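## Task

Get all three plates into the gray tray so each one rests flat on the tray floor; it only counts if they stay that way with no robot support at the end.

## Robot and tools

Robot: two six-joint arms, left_arm and right_arm, each ending in a vacuum suction cup rather than fingers. Each has a wrist camera, cam_left_wrist and cam_right_wrist (504x504 images, delivered in that order). The names left and right are labels only and do not match image sides.

Frame: one shared scene frame. Origin on the table surface midway between the arms, +z up, +x out across the table, left_arm sits toward +y. State lines give each cup point's position in metres, orientation as a wxyz quaternion, and linear (m/s) and angular (rad/s) velocities. The cup point is the middle of the cup rim; the cup points along the cup point's own +z. About 7 cm back from the rim the tool body and camera widen to roughly 8 cm sideways, so keep that clear of the tray walls. Printed positions can be slightly off, especially at long reach.

The command row (used by execute_actions and move): always 14 numbers, each in [-1, 1], covering both arms even if only one moves. Order: left dx, dy, dz, rx, ry, rz, left suction, then right dx, dy, dz, rx, ry, rz, right suction. The six motion numbers are an offset, not an absolute pose, expressed in that cup point's own axes (not the scene frame). The offset is counted from the cup point's pose in the most recent result that showed it; for a second or later call within one reply, or before any result of the scene has shown it, it is counted from where the arm is when the action begins. Scale: 1.0 = 0.6 m for dx, dy, dz and 180 degrees for rotation; rx, ry, rz form a single rotation vector. All-zero offsets are not a pause: they pull the arm back to the reference pose. To keep an arm still, send the offset back to its wanted spot in the first call of a reply and zeros afterward.

Suction value: 1 is full vacuum (about 55 kPa under ambient); smaller values request that share; 0.05 or less switches it off. It persists, so always repeat the current value for an arm you are not changing, since a 0 there releases.

execute_actions: {"actions": [...], "pictures": bool}. Empty list just reports state. An action {"rows": [[14 numbers], ...], "steps": n} runs up to 15 control steps of 1/30 s (default 15); one row per step, the last row repeated if rows run out; every row is measured from the same reference pose, not from the prior row. A wait is {"steps": n} with n up to 300, counted from the previous result. Only one action or wait per call. Per step, the commanded pose is clipped to within 100 mm and 16 degrees of the measured pose, and motion trails commands by about 0.17 s, so long moves may need several calls; the Hand target line shows where each arm is being driven.

move: {"target": [14 numbers], "speed": m/s 0.002-0.5 (default 0.25; rotation limited to twice that in rad/s), "stop_force": N 9-40 (optional, shared)}. Target is the same offset row as above. Both cup points travel straight lines that finish together, lasting 0.5-10 s (cut off at 10 s). No collision avoidance. With stop_force, an arm whose wrist sensor feels that much extra push against its direction of travel stops, backs off two steps and holds; use it with a slow speed when lowering onto plates or the tray. Do not use it when the cup rotates during the move, or when lifting off something the cup presses on. The result adds a move: line with each arm's ending (done, off_target, moving, held, contact, fault) and limits (paced = pose clipped; held = some steps blocked).

wait: {"seconds": 0-10}, lets the scene run without new commands. zoom_image: {"camera", "region": [x0, y0, x1, y1]} in image pixels, max 504x504, for closer inspection. finished_scene: {"scene": 1 or 2}, irreversible; ends the current scene, reports success and gives the next task.

Result lines: suction_measured is the vacuum achieved (near 0 = no seal); part_present turns 1 at 0.50 and back to 0 below 0.45. Wrist force/torque are in the end effector's axes, noisy (offset up to ~4 N, noise up to ~2.4 N), saturating near 50 N; pressing shows force pointing back into the arm. "pose unreachable" and HELD mean the clearance check altered or dropped part of a command. MOTOR HOT appears from 70 °C; at 85 °C the arm brakes until cooled.

Picking: turn suction on and press the 29 mm rim fully onto a smooth flat patch of the plate, away from edges, holes or seams. The cup shrinks under vacuum, so a held plate rides up to ~10 mm nearer the tool. Placing: lower the plate until it sits flat on the tray floor, then set suction to 0 and lift at least 15 mm. Check afterwards that each plate lies flat and stays. A sealed cup on the table pins the tool; switch suction off.

Avoid: contact torque at a joint's limit (138 N m for shoulder and elbow joints, 25.7 N m for wrist joints) or 150 N external force, which freezes that arm 10 s. The arms are stiff, so targets only slightly past a firm surface can fault; approach slowly. Don't let arms collide, don't drop or fling plates, and never push anything off the table, which ends the scene. Loose objects may occasionally get nudged by outside disturbances. The simulation keeps running while you compose replies.

Each tool is called by a JSON object that holds its "name" and its "arguments", one argument or row to a line.

## Session

{"name": "execute_actions", "arguments": {
  "actions": []
}}

Scene clock: 0.00 s of 7200.00 s.
left_arm: end_effector_position=(+0.3575, +0.3957, +0.2285) suction_measured=0.01 part_present=0 end_effector_quat_wxyz=(+0.001, -0.169, +0.986, -0.001) end_effector_velocity=(+0.000, +0.001, +0.000) end_effector_angular_velocity=(-0.000, +0.000, +0.002) | right_arm: end_effector_position=(+0.4782, -0.3159, +0.2275) suction_measured=0.00 part_present=0 end_effector_quat_wxyz=(+0.000, +0.168, +0.986, +0.001) end_effector_velocity=(-0.000, +0.000, -0.000) end_effector_angular_velocity=(-0.000, +0.000, +0.001)
Joint positions: left_arm=[-0.316 -1.724  2.041 -1.89  -1.571 -0.841] | right_arm=[-0.314 -1.721  2.041 -1.89  -1.569  0.208]
Joint velocities: left_arm=[ 0.002 -0.    -0.    -0.    -0.    -0.   ] | right_arm=[ 0.001 -0.001  0.001  0.    -0.    -0.   ]
Motor temperatures (°C, as the motors report them): left_arm=[34 33 32 40 36 37] | right_arm=[31 33 34 44 39 41]
Wrist force (N, on the end effector, along its own x y z axes, offset not removed): no reading
Wrist torque (N m, same axes, about the end effector's origin, offset not removed): no reading
Hand target (left_arm): +0.358, +0.396, +0.229; +0.001, -0.169, +0.986, -0.001
Hand target (right_arm): +0.478, -0.316, +0.227; +0.000, +0.168, +0.986, +0.001

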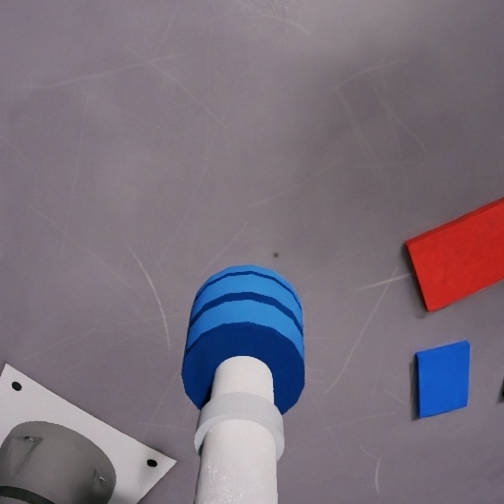

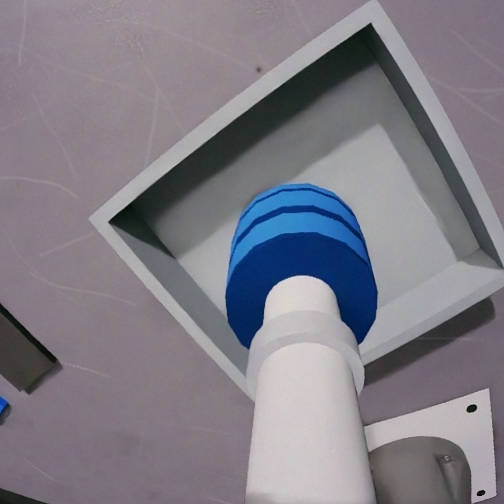

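{"name": "move", "arguments": {
  "target": [0,-0.3,-0.3,0,0,0,0,0,0,-0.3,0,0,0,0]
}}

Scene clock: 5.80 s of 7200.00 s.
left_arm: end_effector_position=(+0.4168, +0.2262, +0.4085) suction_measured=0.01 part_present=0 end_effector_quat_wxyz=(+0.001, -0.169, +0.986, -0.001) end_effector_velocity=(+0.001, -0.000, +0.001) end_effector_angular_velocity=(-0.000, +0.002, +0.002) | right_arm: end_effector_position=(+0.4783, -0.3159, +0.4074) suction_measured=0.00 part_present=0 end_effector_quat_wxyz=(+0.000, +0.168, +0.986, +0.001) end_effector_velocity=(+0.000, -0.001, +0.001) end_effector_angular_velocity=(-0.000, +0.000, -0.006)
Joint positions: left_arm=[-0.541 -1.485  1.346 -1.434 -1.57  -1.066] | right_arm=[-0.314 -1.758  1.606 -1.419 -1.569  0.208]
Joint velocities: left_arm=[ 0.001  0.004 -0.007  0.005 -0.002 -0.001] | right_arm=[-0.002  0.001 -0.003  0.003 -0.     0.004]
Motor temperatures (°C, as the motors report them): left_arm=[34 33 32 40 36 37] | right_arm=[31 33 34 44 39 41]
Wrist force (N, on the end effector, along its own x y z axes, offset not removed): left_arm=[5.2 0.6 2.2] | right_arm=[1.2 -1.1 -2.3]
Wrist torque (N m, same axes, about the end effector's origin, offset not removed): left_arm=[0.07 -0.88 0.24] | right_arm=[-0.24 -0.32 -0.19]
Hand target (left_arm): +0.417, +0.226, +0.409; +0.001, -0.169, +0.986, -0.001
Hand target (right_arm): +0.478, -0.316, +0.407; +0.000, +0.168, +0.986, +0.001
Off the commanded pose (left_arm): 0.000 m, 0 deg.
Off the commanded pose (right_arm): 0.000 m, 0 deg.
After step 90, 1.17 s passed at rest.
move: done

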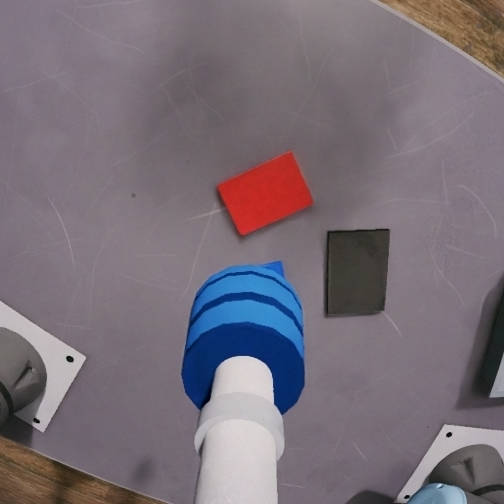

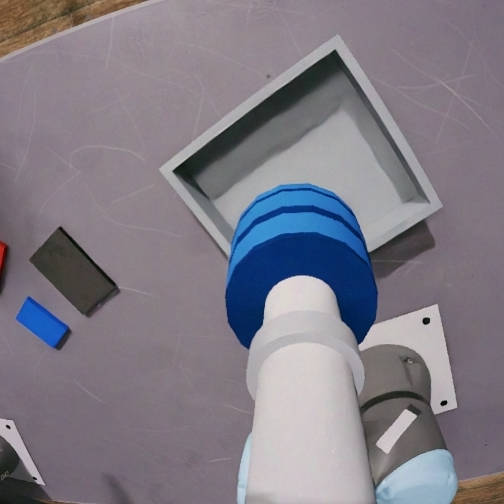

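{"name": "move", "arguments": {
  "target": [0,-0.03,0.55,0,0,0,0,0,-0.25,0,0,0,0,0]
}}

Scene clock: 15.93 s of 7200.00 s.
left_arm: end_effector_position=(+0.4233, +0.2087, +0.0787) suction_measured=0.01 part_present=0 end_effector_quat_wxyz=(+0.001, -0.169, +0.986, -0.001) end_effector_velocity=(+0.000, -0.000, -0.002) end_effector_angular_velocity=(-0.000, -0.000, -0.000) | right_arm: end_effector_position=(+0.4285, -0.4577, +0.4075) suction_measured=0.00 part_present=0 end_effector_quat_wxyz=(+0.000, +0.168, +0.986, +0.001) end_effector_velocity=(-0.000, -0.001, +0.000) end_effector_angular_velocity=(-0.001, -0.001, -0.001)
Joint positions: left_arm=[-0.557 -1.235  1.938 -2.276 -1.57  -1.082] | right_arm=[-0.711 -1.886  1.698 -1.384 -1.569 -0.189]
Joint velocities: left_arm=[-0.     0.004  0.001 -0.006  0.    -0.   ] | right_arm=[-0.004 -0.001 -0.    -0.     0.    -0.003]
Motor temperatures (°C, as the motors report them): left_arm=[34 33 32 40 36 37] | right_arm=[31 33 34 44 39 41]
Wrist force (N, on the end effector, along its own x y z axes, offset not removed): left_arm=[3.4 -1.2 5.2] | right_arm=[2.9 1.2 -0.6]
Wrist torque (N m, same axes, about the end effector's origin, offset not removed): left_arm=[-0.35 -0.30 0.02] | right_arm=[0.02 -0.59 -0.22]
Hand target (left_arm): +0.423, +0.209, +0.078; +0.001, -0.169, +0.986, -0.001
Hand target (right_arm): +0.429, -0.458, +0.407; +0.000, +0.168, +0.986, +0.001
Off the commanded pose (left_arm): 0.000 m, 0 deg.
Off the commanded pose (right_arm): 0.000 m, 0 deg.
After step 90, 5.23 s passed at rest.
move: done

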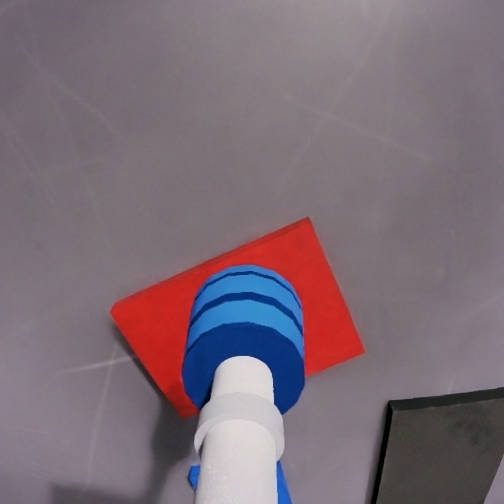

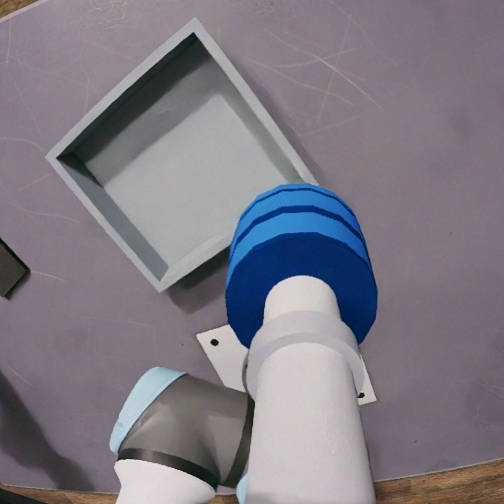

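{"name": "move", "arguments": {
  "target": [0.07,0.008,0.06,0,0,0,1,0,0,0,0,0,0,0]
}}

{"name": "move", "arguments": {
  "target": [0,0,0.07,0,0,0,1,0,0,0,0,0,0,0],
  "speed": 0.01,
  "stop_force": 10
}}

Scene clock: 24.13 s of 7200.00 s.
left_arm: end_effector_position=(+0.3822, +0.1993, +0.0427) suction_measured=0.01 part_present=0 end_effector_quat_wxyz=(+0.001, -0.169, +0.986, -0.001) end_effector_velocity=(-0.001, -0.000, -0.001) end_effector_angular_velocity=(+0.000, -0.001, +0.000) | right_arm: end_effector_position=(+0.4285, -0.4577, +0.4075) suction_measured=0.00 part_present=0 end_effector_quat_wxyz=(+0.000, +0.168, +0.986, +0.001) end_effector_velocity=(+0.000, +0.000, +0.000) end_effector_angular_velocity=(-0.001, -0.001, +0.001)
Joint positions: left_arm=[-0.625 -1.23   2.057 -2.4   -1.57  -1.149] | right_arm=[-0.711 -1.886  1.699 -1.384 -1.569 -0.189]
Joint velocities: left_arm=[-0.002  0.001  0.004 -0.005  0.001 -0.003] | right_arm=[ 0.    -0.    -0.001 -0.     0.    -0.   ]
Motor temperatures (°C, as the motors report them): left_arm=[34 33 32 40 36 37] | right_arm=[31 33 34 44 39 41]
Wrist force (N, on the end effector, along its own x y z axes, offset not removed): left_arm=[-0.3 1.0 -3.0] | right_arm=[2.1 -0.2 0.6]
Wrist torque (N m, same axes, about the end effector's origin, offset not removed): left_arm=[0.07 0.03 -0.01] | right_arm=[-0.01 -0.42 -0.28]
Hand target (left_arm): +0.382, +0.199, +0.043; +0.001, -0.169, +0.986, -0.001
Hand target (right_arm): +0.429, -0.458, +0.407; +0.000, +0.168, +0.986, +0.001
Off the commanded pose (left_arm): 0.000 m, 0 deg.
Off the commanded pose (right_arm): 0.000 m, 0 deg.
After step 90, 4.30 s passed at rest.
move: done

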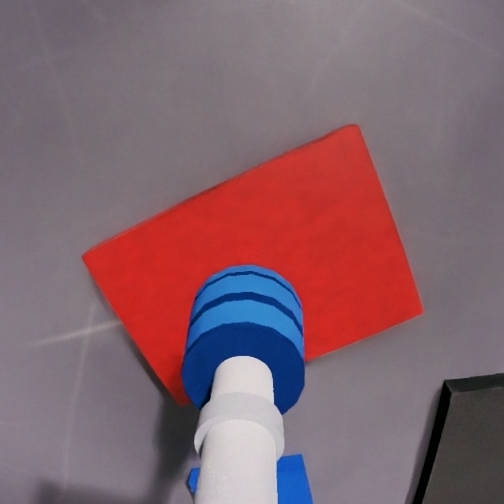

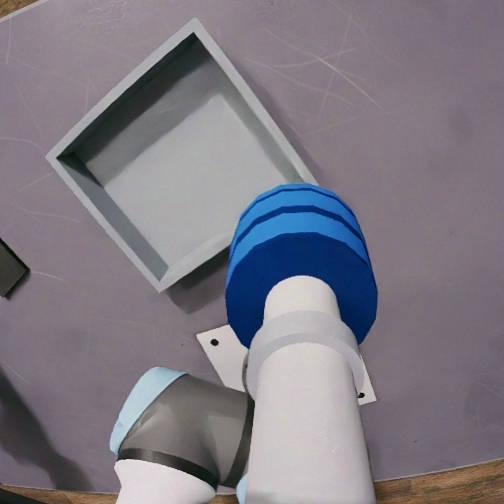

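Scene clock: 28.73 s of 7200.00 s.
left_arm: end_effector_position=(+0.3823, +0.1992, +0.0010) suction_measured=0.99 part_present=1 end_effector_quat_wxyz=(+0.001, -0.169, +0.986, -0.001) end_effector_velocity=(-0.000, +0.001, +0.000) end_effector_angular_velocity=(+0.001, +0.002, +0.002) | right_arm: end_effector_position=(+0.4285, -0.4577, +0.4075) suction_measured=0.00 part_present=0 end_effector_quat_wxyz=(+0.000, +0.168, +0.986, +0.001) end_effector_velocity=(+0.000, -0.000, -0.000) end_effector_angular_velocity=(+0.000, +0.000, +0.000)
Joint positions: left_arm=[-0.625 -1.144  2.083 -2.513 -1.57  -1.149] | right_arm=[-0.711 -1.886  1.699 -1.384 -1.569 -0.189]
Joint velocities: left_arm=[ 0.002 -0.001 -0.     0.004 -0.    -0.   ] | right_arm=[ 0.  0. -0. -0. -0.  0.]
Motor temperatures (°C, as the motors report them): left_arm=[34 33 32 40 36 37] | right_arm=[31 33 34 44 39 41]
Wrist force (N, on the end effector, along its own x y z axes, offset not removed): left_arm=[1.8 3.5 -22.5] | right_arm=[0.9 1.7 -1.3]
Wrist torque (N m, same axes, about the end effector's origin, offset not removed): left_arm=[-0.19 0.08 -0.04] | right_arm=[0.15 -0.34 -0.17]
Hand target (left_arm): +0.382, +0.199, +0.001; +0.001, -0.169, +0.986, -0.001
Hand target (right_arm): +0.429, -0.458, +0.407; +0.000, +0.168, +0.986, +0.001
Off the commanded pose (left_arm): 0.000 m, 0 deg.
Off the commanded pose (right_arm): 0.000 m, 0 deg.
move: contact (left_arm)

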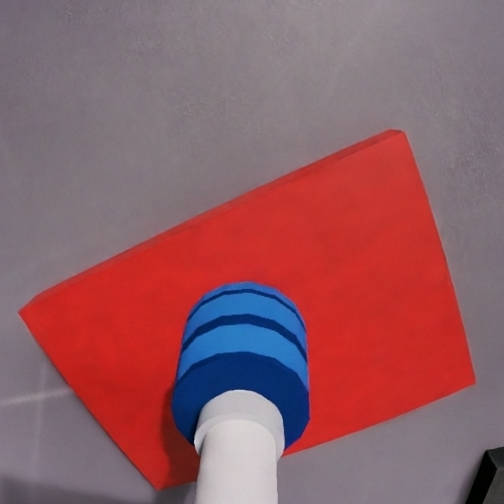

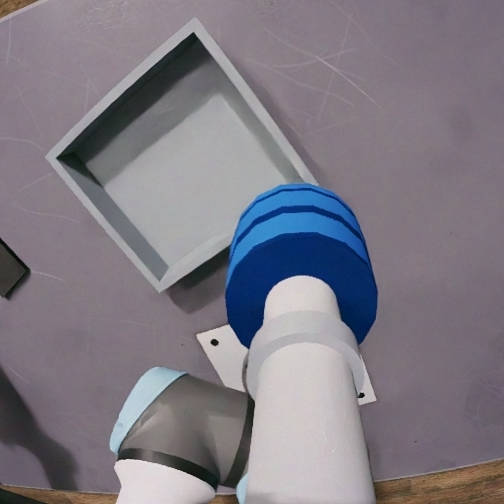

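{"name": "move", "arguments": {
  "target": [0,0,-0.36,0,0,0,1,0.2,-0.25,0,0,0,0,0]
}}

{"name": "move", "arguments": {
  "target": [0.077,-0.717,0,0,0,0.633,1,0,0,0,0,0,0,0]
}}

Scene clock: 39.93 s of 7200.00 s.
left_arm: end_effector_position=(+0.3820, +0.1995, +0.2170) suction_measured=0.99 part_present=1 end_effector_quat_wxyz=(+0.001, -0.169, +0.986, -0.001) end_effector_velocity=(+0.000, +0.000, +0.001) end_effector_angular_velocity=(-0.000, +0.001, +0.001) | right_arm: end_effector_position=(+0.2654, -0.5597, +0.4077) suction_measured=0.00 part_present=0 end_effector_quat_wxyz=(+0.001, +0.169, +0.986, +0.000) end_effector_velocity=(-0.001, -0.001, +0.000) end_effector_angular_velocity=(+0.002, -0.003, +0.003)
Joint positions: left_arm=[-0.625 -1.477  1.834 -1.93  -1.57  -1.15 ] | right_arm=[-1.374 -2.172  1.843 -1.242 -1.57  -0.852]
Joint velocities: left_arm=[ 0.001 -0.001 -0.003  0.005 -0.001  0.   ] | right_arm=[-0.01  -0.002  0.001  0.002  0.003 -0.013]
Motor temperatures (°C, as the motors report them): left_arm=[34 33 32 40 36 37] | right_arm=[31 33 34 44 39 41]
Wrist force (N, on the end effector, along its own x y z axes, offset not removed): left_arm=[-0.8 -0.5 5.0] | right_arm=[2.8 0.2 0.4]
Wrist torque (N m, same axes, about the end effector's origin, offset not removed): left_arm=[-0.20 0.02 -0.20] | right_arm=[-0.16 -0.51 -0.15]
Hand target (left_arm): +0.382, +0.200, +0.217; +0.001, -0.169, +0.986, -0.001
Hand target (right_arm): +0.265, -0.560, +0.408; +0.001, +0.168, +0.986, +0.000
Off the commanded pose (left_arm): 0.000 m, 0 deg.
Off the commanded pose (right_arm): 0.001 m, 0 deg.
move: done

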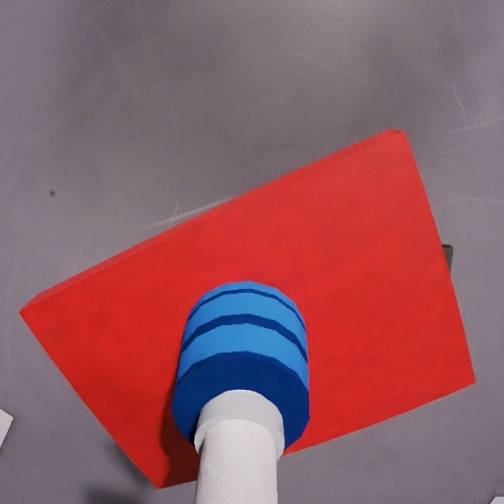

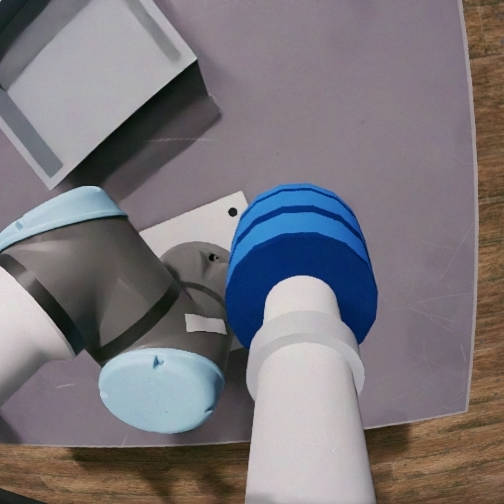

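Scene clock: 44.57 s of 7200.00 s.
left_arm: end_effector_position=(+0.4800, -0.2205, +0.2168) suction_measured=0.96 part_present=1 end_effector_quat_wxyz=(+0.015, +0.734, +0.679, -0.002) end_effector_velocity=(+0.001, -0.001, +0.001) end_effector_angular_velocity=(-0.006, -0.003, -0.001) | right_arm: end_effector_position=(+0.2654, -0.5597, +0.4077) suction_measured=0.00 part_present=0 end_effector_quat_wxyz=(+0.001, +0.169, +0.986, +0.000) end_effector_velocity=(-0.000, -0.000, -0.000) end_effector_angular_velocity=(+0.000, +0.000, -0.003)
Joint positions: left_arm=[-0.874 -0.373  0.039 -1.267 -1.567  0.59 ] | right_arm=[-1.374 -2.172  1.843 -1.242 -1.57  -0.852]
Joint velocities: left_arm=[ 0.001  0.024 -0.052  0.021 -0.     0.002] | right_arm=[-0.     0.     0.     0.    -0.     0.003]
Motor temperatures (°C, as the motors report them): left_arm=[34 33 32 40 36 37] | right_arm=[31 33 34 44 39 41]
Wrist force (N, on the end effector, along its own x y z axes, offset not removed): left_arm=[0.6 2.4 -1.8] | right_arm=[2.1 -0.3 -1.7]
Wrist torque (N m, same axes, about the end effector's origin, offset not removed): left_arm=[0.21 -0.20 0.11] | right_arm=[-0.13 -0.42 -0.16]
Hand target (left_arm): +0.480, -0.221, +0.217; +0.016, +0.734, +0.679, -0.002
Hand target (right_arm): +0.265, -0.560, +0.408; +0.001, +0.169, +0.986, +0.000
Off the commanded pose (left_arm): 0.002 m, 2 deg.
Off the commanded pose (right_arm): 0.000 m, 0 deg.
elbow stopped short (left arm): the move would have taken joint 3 (elbow) straighter than the controller allows; a more bent joint 3 avoids this.
move: done

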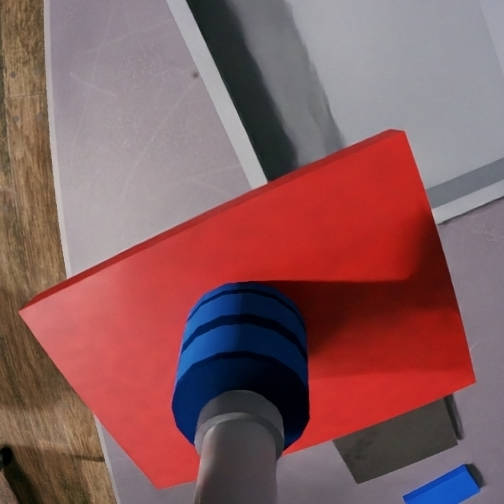

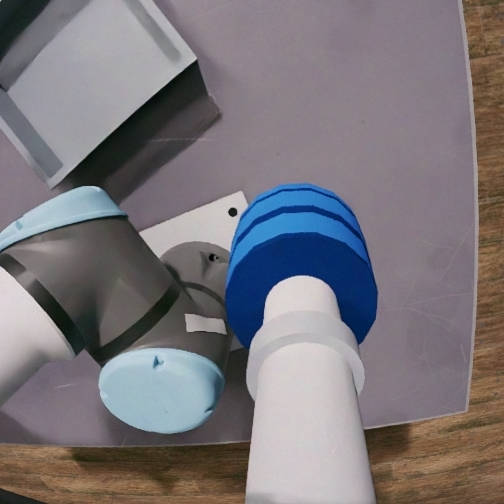

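{"name": "move", "arguments": {
  "target": [0.17,0,0,0,0,0,1,0,0,0,0,0,0,0],
  "speed": 0.1
}}

{"name": "move", "arguments": {
  "target": [0,0,0.31,0,0,0,1,0,0,0,0,0,0,0],
  "speed": 0.1
}}

Scene clock: 52.10 s of 7200.00 s.
left_arm: end_effector_position=(+0.4883, -0.1192, +0.2146) suction_measured=0.98 part_present=1 end_effector_quat_wxyz=(+0.015, +0.734, +0.679, -0.002) end_effector_velocity=(+0.000, +0.002, -0.000) end_effector_angular_velocity=(-0.003, -0.002, +0.000) | right_arm: end_effector_position=(+0.2654, -0.5597, +0.4077) suction_measured=0.00 part_present=0 end_effector_quat_wxyz=(+0.001, +0.169, +0.986, +0.000) end_effector_velocity=(-0.000, -0.000, +0.000) end_effector_angular_velocity=(-0.001, -0.000, -0.001)
Joint positions: left_arm=[-0.802 -0.78   0.826 -1.647 -1.569  0.662] | right_arm=[-1.374 -2.172  1.843 -1.242 -1.57  -0.852]
Joint velocities: left_arm=[ 0.001 -0.007  0.013 -0.01   0.     0.001] | right_arm=[-0.001 -0.    -0.001  0.    -0.     0.001]
Motor temperatures (°C, as the motors report them): left_arm=[34 33 32 40 36 37] | right_arm=[31 33 34 44 39 41]
Wrist force (N, on the end effector, along its own x y z axes, offset not removed): left_arm=[-1.3 0.9 3.6] | right_arm=[2.2 2.2 -0.6]
Wrist torque (N m, same axes, about the end effector's origin, offset not removed): left_arm=[0.14 0.23 0.09] | right_arm=[0.09 -0.36 -0.21]
Hand target (left_arm): +0.488, -0.119, +0.215; +0.015, +0.734, +0.679, -0.002
Hand target (right_arm): +0.265, -0.560, +0.408; +0.001, +0.169, +0.986, +0.000
Off the commanded pose (left_arm): 0.000 m, 0 deg.
Off the commanded pose (right_arm): 0.000 m, 0 deg.
move: done

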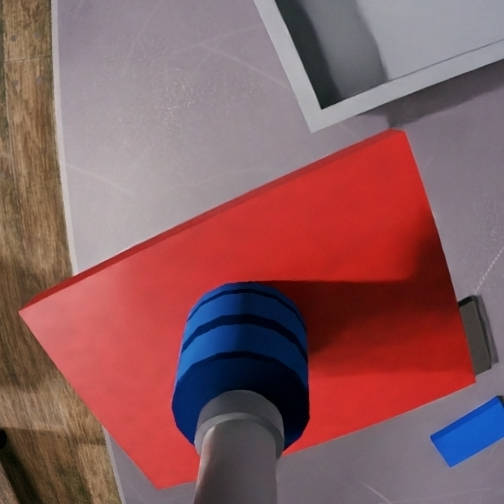

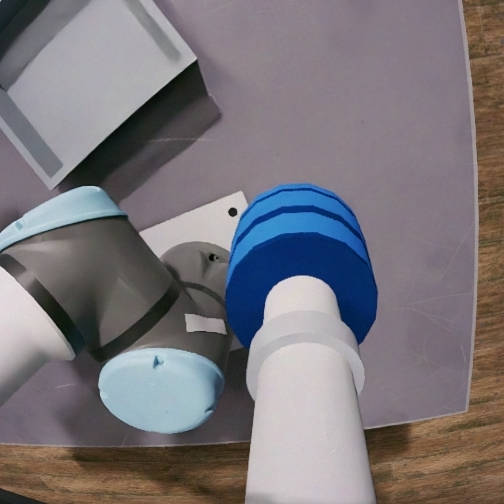

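Scene clock: 54.40 s of 7200.00 s.
left_arm: end_effector_position=(+0.4916, -0.1237, +0.0291) suction_measured=1.00 part_present=1 end_effector_quat_wxyz=(+0.015, +0.734, +0.679, -0.002) end_effector_velocity=(+0.001, +0.001, -0.002) end_effector_angular_velocity=(+0.001, +0.001, +0.002) | right_arm: end_effector_position=(+0.2654, -0.5597, +0.4077) suction_measured=0.00 part_present=0 end_effector_quat_wxyz=(+0.001, +0.169, +0.986, +0.000) end_effector_velocity=(+0.000, -0.000, -0.000) end_effector_angular_velocity=(+0.001, +0.000, -0.000)
Joint positions: left_arm=[-0.801 -0.641  1.057 -2.018 -1.569  0.662] | right_arm=[-1.374 -2.172  1.843 -1.242 -1.57  -0.852]
Joint velocities: left_arm=[ 0.002  0.003  0.001 -0.002 -0.    -0.   ] | right_arm=[-0.001  0.001 -0.    -0.     0.    -0.   ]
Motor temperatures (°C, as the motors report them): left_arm=[34 33 32 40 36 37] | right_arm=[31 33 34 44 39 41]
Wrist force (N, on the end effector, along its own x y z axes, offset not removed): left_arm=[4.2 6.6 -22.1] | right_arm=[3.1 -0.6 0.3]
Wrist torque (N m, same axes, about the end effector's origin, offset not removed): left_arm=[0.23 -0.71 0.01] | right_arm=[-0.22 -0.57 -0.05]
Hand target (left_arm): +0.492, -0.124, +0.029; +0.015, +0.734, +0.679, -0.002
Hand target (right_arm): +0.265, -0.560, +0.408; +0.001, +0.169, +0.986, +0.000
Off the commanded pose (left_arm): 0.000 m, 0 deg.
Off the commanded pose (right_arm): 0.000 m, 0 deg.
move: done

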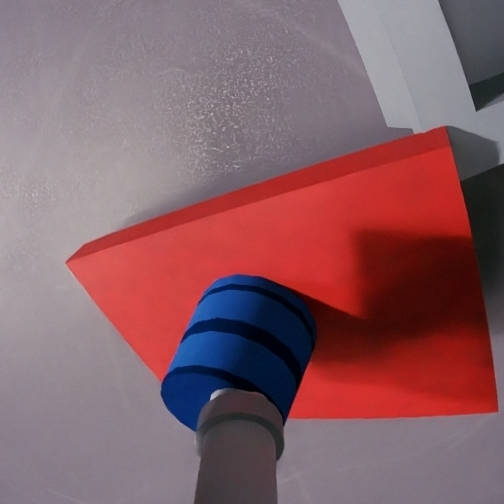

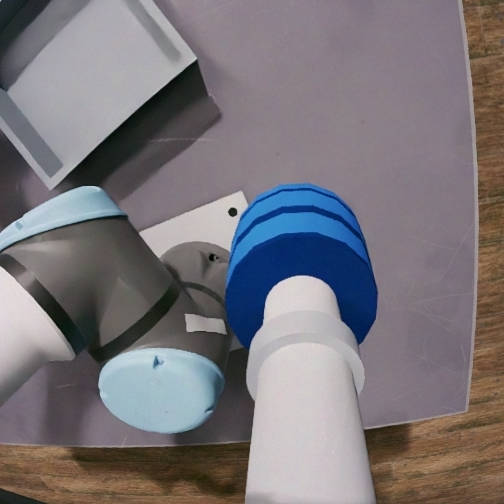

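{"name": "move", "arguments": {
  "target": [0,0,-0.11,-0.01,0,0,1,0,0,0,0,0,0,0],
  "speed": 0.05
}}

{"name": "move", "arguments": {
  "target": [-0.267,-0.16,0,0,0,0,1,0,0,0,0,0,0,0],
  "speed": 0.1
}}

Scene clock: 64.03 s of 7200.00 s.
left_arm: end_effector_position=(+0.4904, -0.1221, +0.0949) suction_measured=1.00 part_present=1 end_effector_quat_wxyz=(+0.027, +0.734, +0.679, +0.009) end_effector_velocity=(+0.001, +0.001, +0.002) end_effector_angular_velocity=(+0.000, -0.001, +0.002) | right_arm: end_effector_position=(+0.2654, -0.5597, +0.4077) suction_measured=0.00 part_present=0 end_effector_quat_wxyz=(+0.001, +0.169, +0.986, +0.000) end_effector_velocity=(-0.000, +0.000, -0.000) end_effector_angular_velocity=(-0.000, -0.000, -0.002)
Joint positions: left_arm=[-0.809 -0.721  1.036 -1.936 -1.544  0.655] | right_arm=[-1.374 -2.172  1.843 -1.242 -1.57  -0.852]
Joint velocities: left_arm=[ 0.002 -0.002 -0.001  0.003  0.001 -0.   ] | right_arm=[ 0.    -0.001  0.     0.    -0.     0.002]
Motor temperatures (°C, as the motors report them): left_arm=[34 33 32 40 36 37] | right_arm=[31 33 34 44 39 41]
Wrist force (N, on the end effector, along its own x y z axes, offset not removed): left_arm=[1.4 -1.2 2.0] | right_arm=[1.9 -0.9 2.0]
Wrist torque (N m, same axes, about the end effector's origin, offset not removed): left_arm=[-0.36 -0.04 0.09] | right_arm=[-0.09 -0.44 -0.25]
Hand target (left_arm): +0.490, -0.122, +0.095; +0.027, +0.734, +0.679, +0.009
Hand target (right_arm): +0.265, -0.560, +0.408; +0.001, +0.169, +0.986, +0.000
Off the commanded pose (left_arm): 0.000 m, 0 deg.
Off the commanded pose (right_arm): 0.000 m, 0 deg.
move: done

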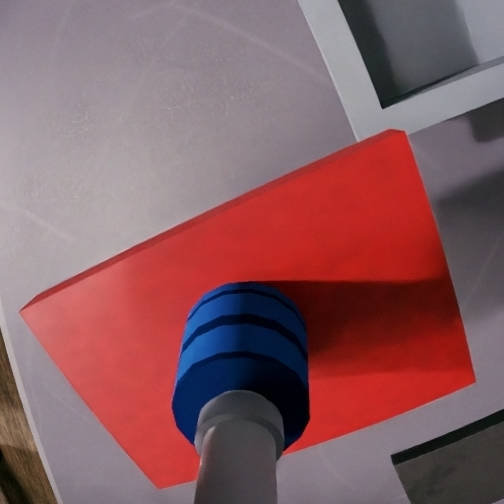

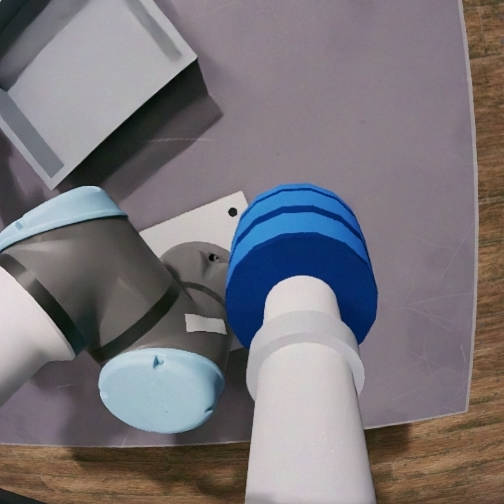

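Scene clock: 66.17 s of 7200.00 s.
left_arm: end_effector_position=(+0.4126, -0.2304, +0.0938) suction_measured=1.00 part_present=1 end_effector_quat_wxyz=(+0.027, +0.734, +0.679, +0.009) end_effector_velocity=(-0.000, -0.000, +0.000) end_effector_angular_velocity=(-0.000, +0.000, -0.000) | right_arm: end_effector_position=(+0.2654, -0.5597, +0.4077) suction_measured=0.00 part_present=0 end_effector_quat_wxyz=(+0.001, +0.169, +0.986, +0.000) end_effector_velocity=(+0.000, -0.000, -0.000) end_effector_angular_velocity=(+0.002, +0.001, +0.002)
Joint positions: left_arm=[-0.957 -0.615  0.838 -1.84  -1.537  0.507] | right_arm=[-1.374 -2.172  1.843 -1.242 -1.57  -0.852]
Joint velocities: left_arm=[-0. -0. -0.  0. -0.  0.] | right_arm=[ 0.001  0.001  0.     0.    -0.    -0.001]
Motor temperatures (°C, as the motors report them): left_arm=[34 33 32 40 36 37] | right_arm=[31 33 34 44 39 41]
Wrist force (N, on the end effector, along its own x y z axes, offset not removed): left_arm=[1.1 2.4 -0.8] | right_arm=[3.3 -1.2 -0.5]
Wrist torque (N m, same axes, about the end effector's origin, offset not removed): left_arm=[0.18 -0.11 0.13] | right_arm=[-0.17 -0.62 -0.17]
Hand target (left_arm): +0.413, -0.230, +0.094; +0.027, +0.734, +0.679, +0.009
Hand target (right_arm): +0.265, -0.560, +0.408; +0.001, +0.169, +0.986, +0.000
Off the commanded pose (left_arm): 0.053 m, 0 deg.
Off the commanded pose (right_arm): 0.000 m, 0 deg.
move: held (left_arm); limits=held; held on 19 of 64 steps (left_arm), including the last (left_arm)
pose unreachable (left arm): on one or more control steps of this call this arm could not follow its commanded pose, so it was not sent that pose on those steps. On the call's last step it was still not sent that pose. It may still have moved: this result reports where it is.
cause: the commanded pose would bring a part of the arm too close to another arm (a part of this arm just beyond joint 3 (elbow) and a part of the other arm just beyond its joint 2 (shoulder lift)).

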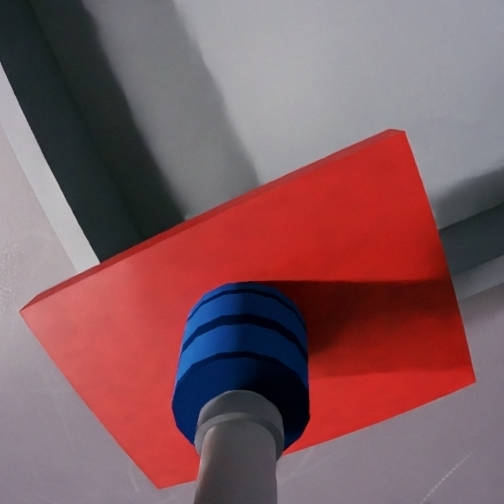

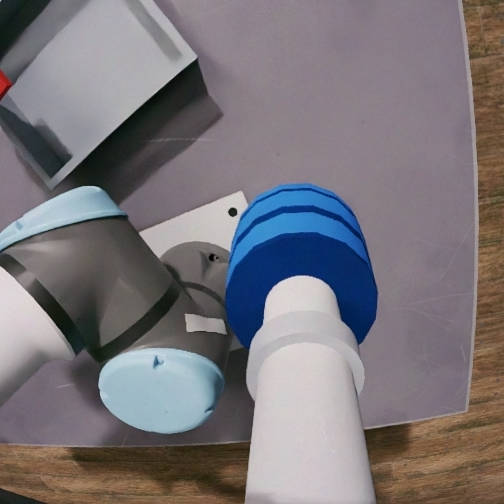

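{"name": "move", "arguments": {
  "target": [0,0,0,0.0165,0.0075,0,1,0,-0.35,0,0,0,0,0]
}}

{"name": "move", "arguments": {
  "target": [-0.085,-0.04,0,0,0,0,1,0,0,0,0,0,0,0],
  "speed": 0.06
}}

Scene clock: 74.30 s of 7200.00 s.
left_arm: end_effector_position=(+0.4126, -0.2303, +0.0938) suction_measured=0.96 part_present=1 end_effector_quat_wxyz=(+0.000, +0.734, +0.679, -0.000) end_effector_velocity=(+0.001, +0.001, +0.000) end_effector_angular_velocity=(-0.000, +0.001, +0.001) | right_arm: end_effector_position=(+0.1956, -0.7578, +0.4075) suction_measured=0.00 part_present=0 end_effector_quat_wxyz=(+0.001, +0.169, +0.986, -0.000) end_effector_velocity=(-0.000, -0.002, +0.000) end_effector_angular_velocity=(+0.000, -0.000, +0.001)
Joint positions: left_arm=[-0.948 -0.58   0.759 -1.75  -1.571  0.515] | right_arm=[-1.738 -1.859  1.681 -1.393 -1.57  -1.215]
Joint velocities: left_arm=[ 0.001  0.    -0.001  0.001 -0.001  0.   ] | right_arm=[-0.     0.004 -0.003 -0.001  0.    -0.001]
Motor temperatures (°C, as the motors report them): left_arm=[34 33 32 40 36 37] | right_arm=[31 33 34 44 39 41]
Wrist force (N, on the end effector, along its own x y z axes, offset not removed): left_arm=[2.0 -0.3 5.0] | right_arm=[3.3 0.1 0.7]
Wrist torque (N m, same axes, about the end effector's origin, offset not removed): left_arm=[-0.33 -0.20 0.31] | right_arm=[-0.10 -0.67 -0.22]
Hand target (left_arm): +0.413, -0.230, +0.094; +0.000, +0.734, +0.679, -0.000
Hand target (right_arm): +0.196, -0.758, +0.408; +0.001, +0.169, +0.986, -0.000
Off the commanded pose (left_arm): 0.000 m, 0 deg.
Off the commanded pose (right_arm): 0.000 m, 0 deg.
move: done

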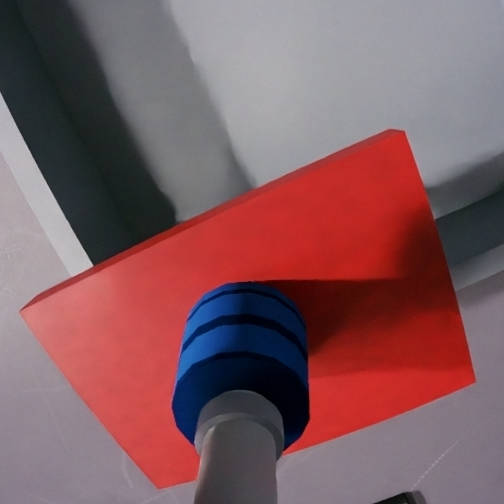

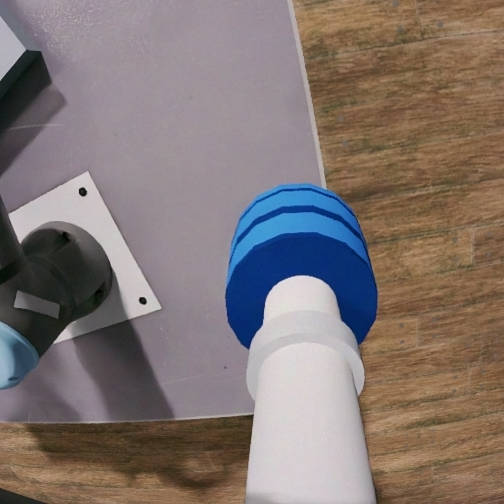

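Scene clock: 75.63 s of 7200.00 s.
left_arm: end_effector_position=(+0.3847, -0.2791, +0.0938) suction_measured=0.98 part_present=1 end_effector_quat_wxyz=(+0.000, +0.734, +0.679, -0.000) end_effector_velocity=(+0.001, -0.001, +0.000) end_effector_angular_velocity=(+0.001, +0.001, +0.003) | right_arm: end_effector_position=(+0.1956, -0.7578, +0.4075) suction_measured=0.00 part_present=0 end_effector_quat_wxyz=(+0.001, +0.169, +0.986, -0.000) end_effector_velocity=(+0.000, -0.000, -0.000) end_effector_angular_velocity=(+0.001, -0.000, +0.003)
Joint positions: left_arm=[-1.001 -0.48   0.564 -1.655 -1.571  0.463] | right_arm=[-1.738 -1.859  1.681 -1.393 -1.57  -1.215]
Joint velocities: left_arm=[ 0.001  0.006 -0.012  0.007 -0.    -0.002] | right_arm=[ 0.001  0.001 -0.     0.     0.    -0.001]
Motor temperatures (°C, as the motors report them): left_arm=[34 33 32 40 36 37] | right_arm=[31 33 34 44 39 41]
Wrist force (N, on the end effector, along its own x y z axes, offset not removed): left_arm=[-0.6 -3.9 0.6] | right_arm=[2.4 1.0 1.2]
Wrist torque (N m, same axes, about the end effector's origin, offset not removed): left_arm=[-0.84 -0.02 0.14] | right_arm=[0.00 -0.48 -0.07]
Hand target (left_arm): +0.385, -0.279, +0.094; +0.000, +0.734, +0.679, -0.000
Hand target (right_arm): +0.196, -0.758, +0.407; +0.001, +0.169, +0.986, -0.000
Off the commanded pose (left_arm): 0.000 m, 0 deg.
Off the commanded pose (right_arm): 0.000 m, 0 deg.
move: done

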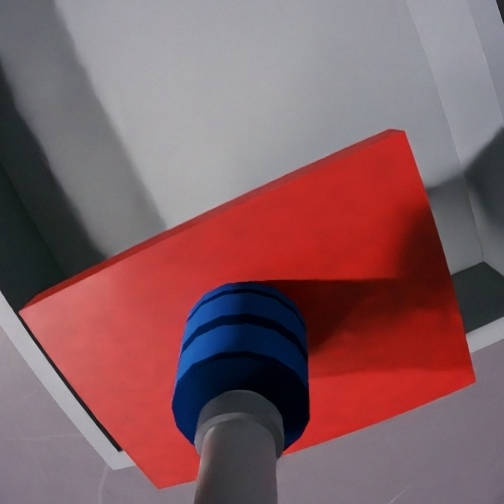

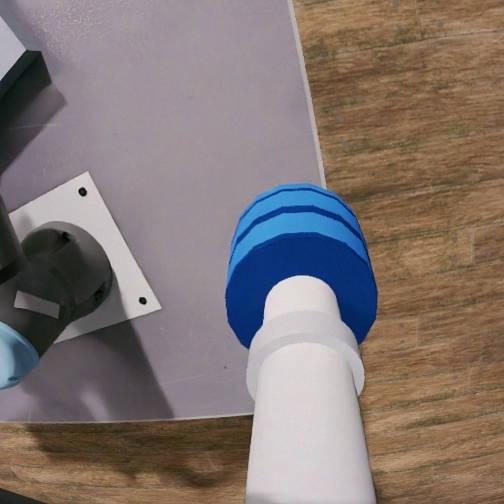

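Nudge inward slightly and lower partway.

{"name": "move", "arguments": {
  "target": [-0.015,0,0.04,0,0,0,1,0,0,0,0,0,0,0],
  "speed": 0.03
}}

Scene clock: 79.03 s of 7200.00 s.
left_arm: end_effector_position=(+0.3840, -0.2880, +0.0699) suction_measured=0.99 part_present=1 end_effector_quat_wxyz=(+0.000, +0.734, +0.679, -0.000) end_effector_velocity=(+0.000, -0.001, -0.002) end_effector_angular_velocity=(-0.000, +0.000, +0.001) | right_arm: end_effector_position=(+0.1956, -0.7578, +0.4075) suction_measured=0.00 part_present=0 end_effector_quat_wxyz=(+0.001, +0.169, +0.986, -0.000) end_effector_velocity=(-0.000, -0.000, +0.000) end_effector_angular_velocity=(-0.000, +0.000, -0.001)
Joint positions: left_arm=[-1.005 -0.437  0.54  -1.674 -1.571  0.458] | right_arm=[-1.738 -1.859  1.681 -1.393 -1.57  -1.215]
Joint velocities: left_arm=[ 0.     0.003 -0.003 -0.001 -0.    -0.001] | right_arm=[-0.    -0.    -0.    -0.    -0.     0.001]
Motor temperatures (°C, as the motors report them): left_arm=[34 33 32 40 36 37] | right_arm=[31 33 34 44 39 41]
Wrist force (N, on the end effector, along its own x y z axes, offset not removed): left_arm=[2.1 -2.6 -5.3] | right_arm=[1.3 2.3 -2.2]
Wrist torque (N m, same axes, about the end effector's origin, offset not removed): left_arm=[-0.56 -0.35 -0.19] | right_arm=[0.20 -0.32 -0.29]
Hand target (left_arm): +0.384, -0.288, +0.070; +0.000, +0.734, +0.679, -0.000
Hand target (right_arm): +0.196, -0.758, +0.407; +0.001, +0.169, +0.986, -0.000
Off the commanded pose (left_arm): 0.000 m, 0 deg.
Off the commanded pose (right_arm): 0.000 m, 0 deg.
move: done

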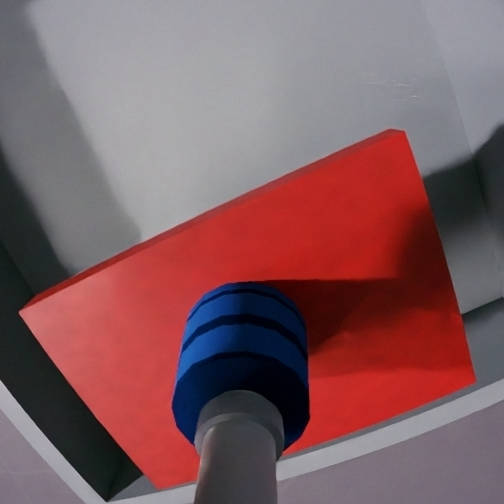

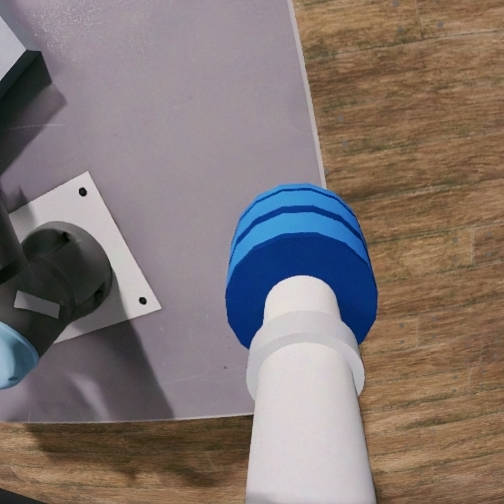

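{"name": "move", "arguments": {
  "target": [-0.005,0,0.12,0,0,0,1,0,0,0,0,0,0,0],
  "speed": 0.012,
  "stop_force": 10
}}

Scene clock: 87.77 s of 7200.00 s.
left_arm: end_effector_position=(+0.3837, -0.2907, +0.0050) suction_measured=0.98 part_present=1 end_effector_quat_wxyz=(+0.000, +0.734, +0.679, -0.000) end_effector_velocity=(-0.000, +0.001, +0.001) end_effector_angular_velocity=(+0.005, +0.002, -0.000) | right_arm: end_effector_position=(+0.1956, -0.7578, +0.4075) suction_measured=0.00 part_present=0 end_effector_quat_wxyz=(+0.001, +0.169, +0.986, -0.000) end_effector_velocity=(-0.000, +0.000, -0.000) end_effector_angular_velocity=(+0.001, -0.000, -0.000)
Joint positions: left_arm=[-1.007 -0.382  0.598 -1.787 -1.571  0.457] | right_arm=[-1.738 -1.859  1.681 -1.393 -1.57  -1.215]
Joint velocities: left_arm=[ 0.    -0.002  0.     0.007  0.     0.   ] | right_arm=[-0.  0.  0.  0.  0. -0.]
Motor temperatures (°C, as the motors report them): left_arm=[34 33 32 40 36 37] | right_arm=[31 33 34 44 39 41]
Wrist force (N, on the end effector, along its own x y z axes, offset not removed): left_arm=[-0.3 4.5 -27.2] | right_arm=[2.3 0.5 -2.8]
Wrist torque (N m, same axes, about the end effector's origin, offset not removed): left_arm=[0.15 -0.38 0.12] | right_arm=[-0.03 -0.46 -0.15]
Hand target (left_arm): +0.384, -0.291, +0.006; +0.000, +0.734, +0.679, -0.000
Hand target (right_arm): +0.196, -0.758, +0.407; +0.001, +0.169, +0.986, -0.000
Off the commanded pose (left_arm): 0.007 m, 0 deg.
Off the commanded pose (right_arm): 0.000 m, 0 deg.
move: contact (left_arm)

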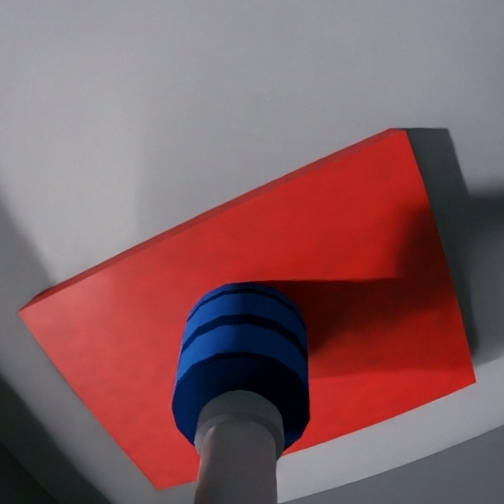

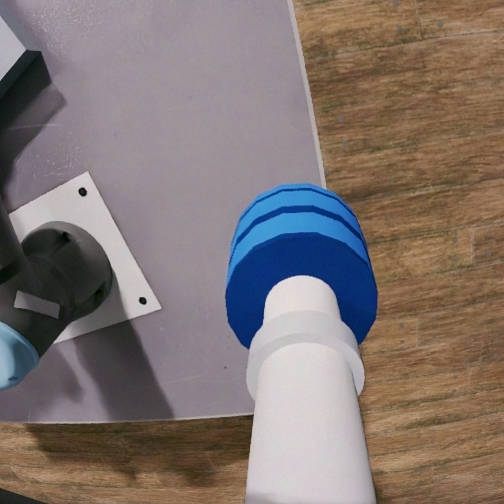

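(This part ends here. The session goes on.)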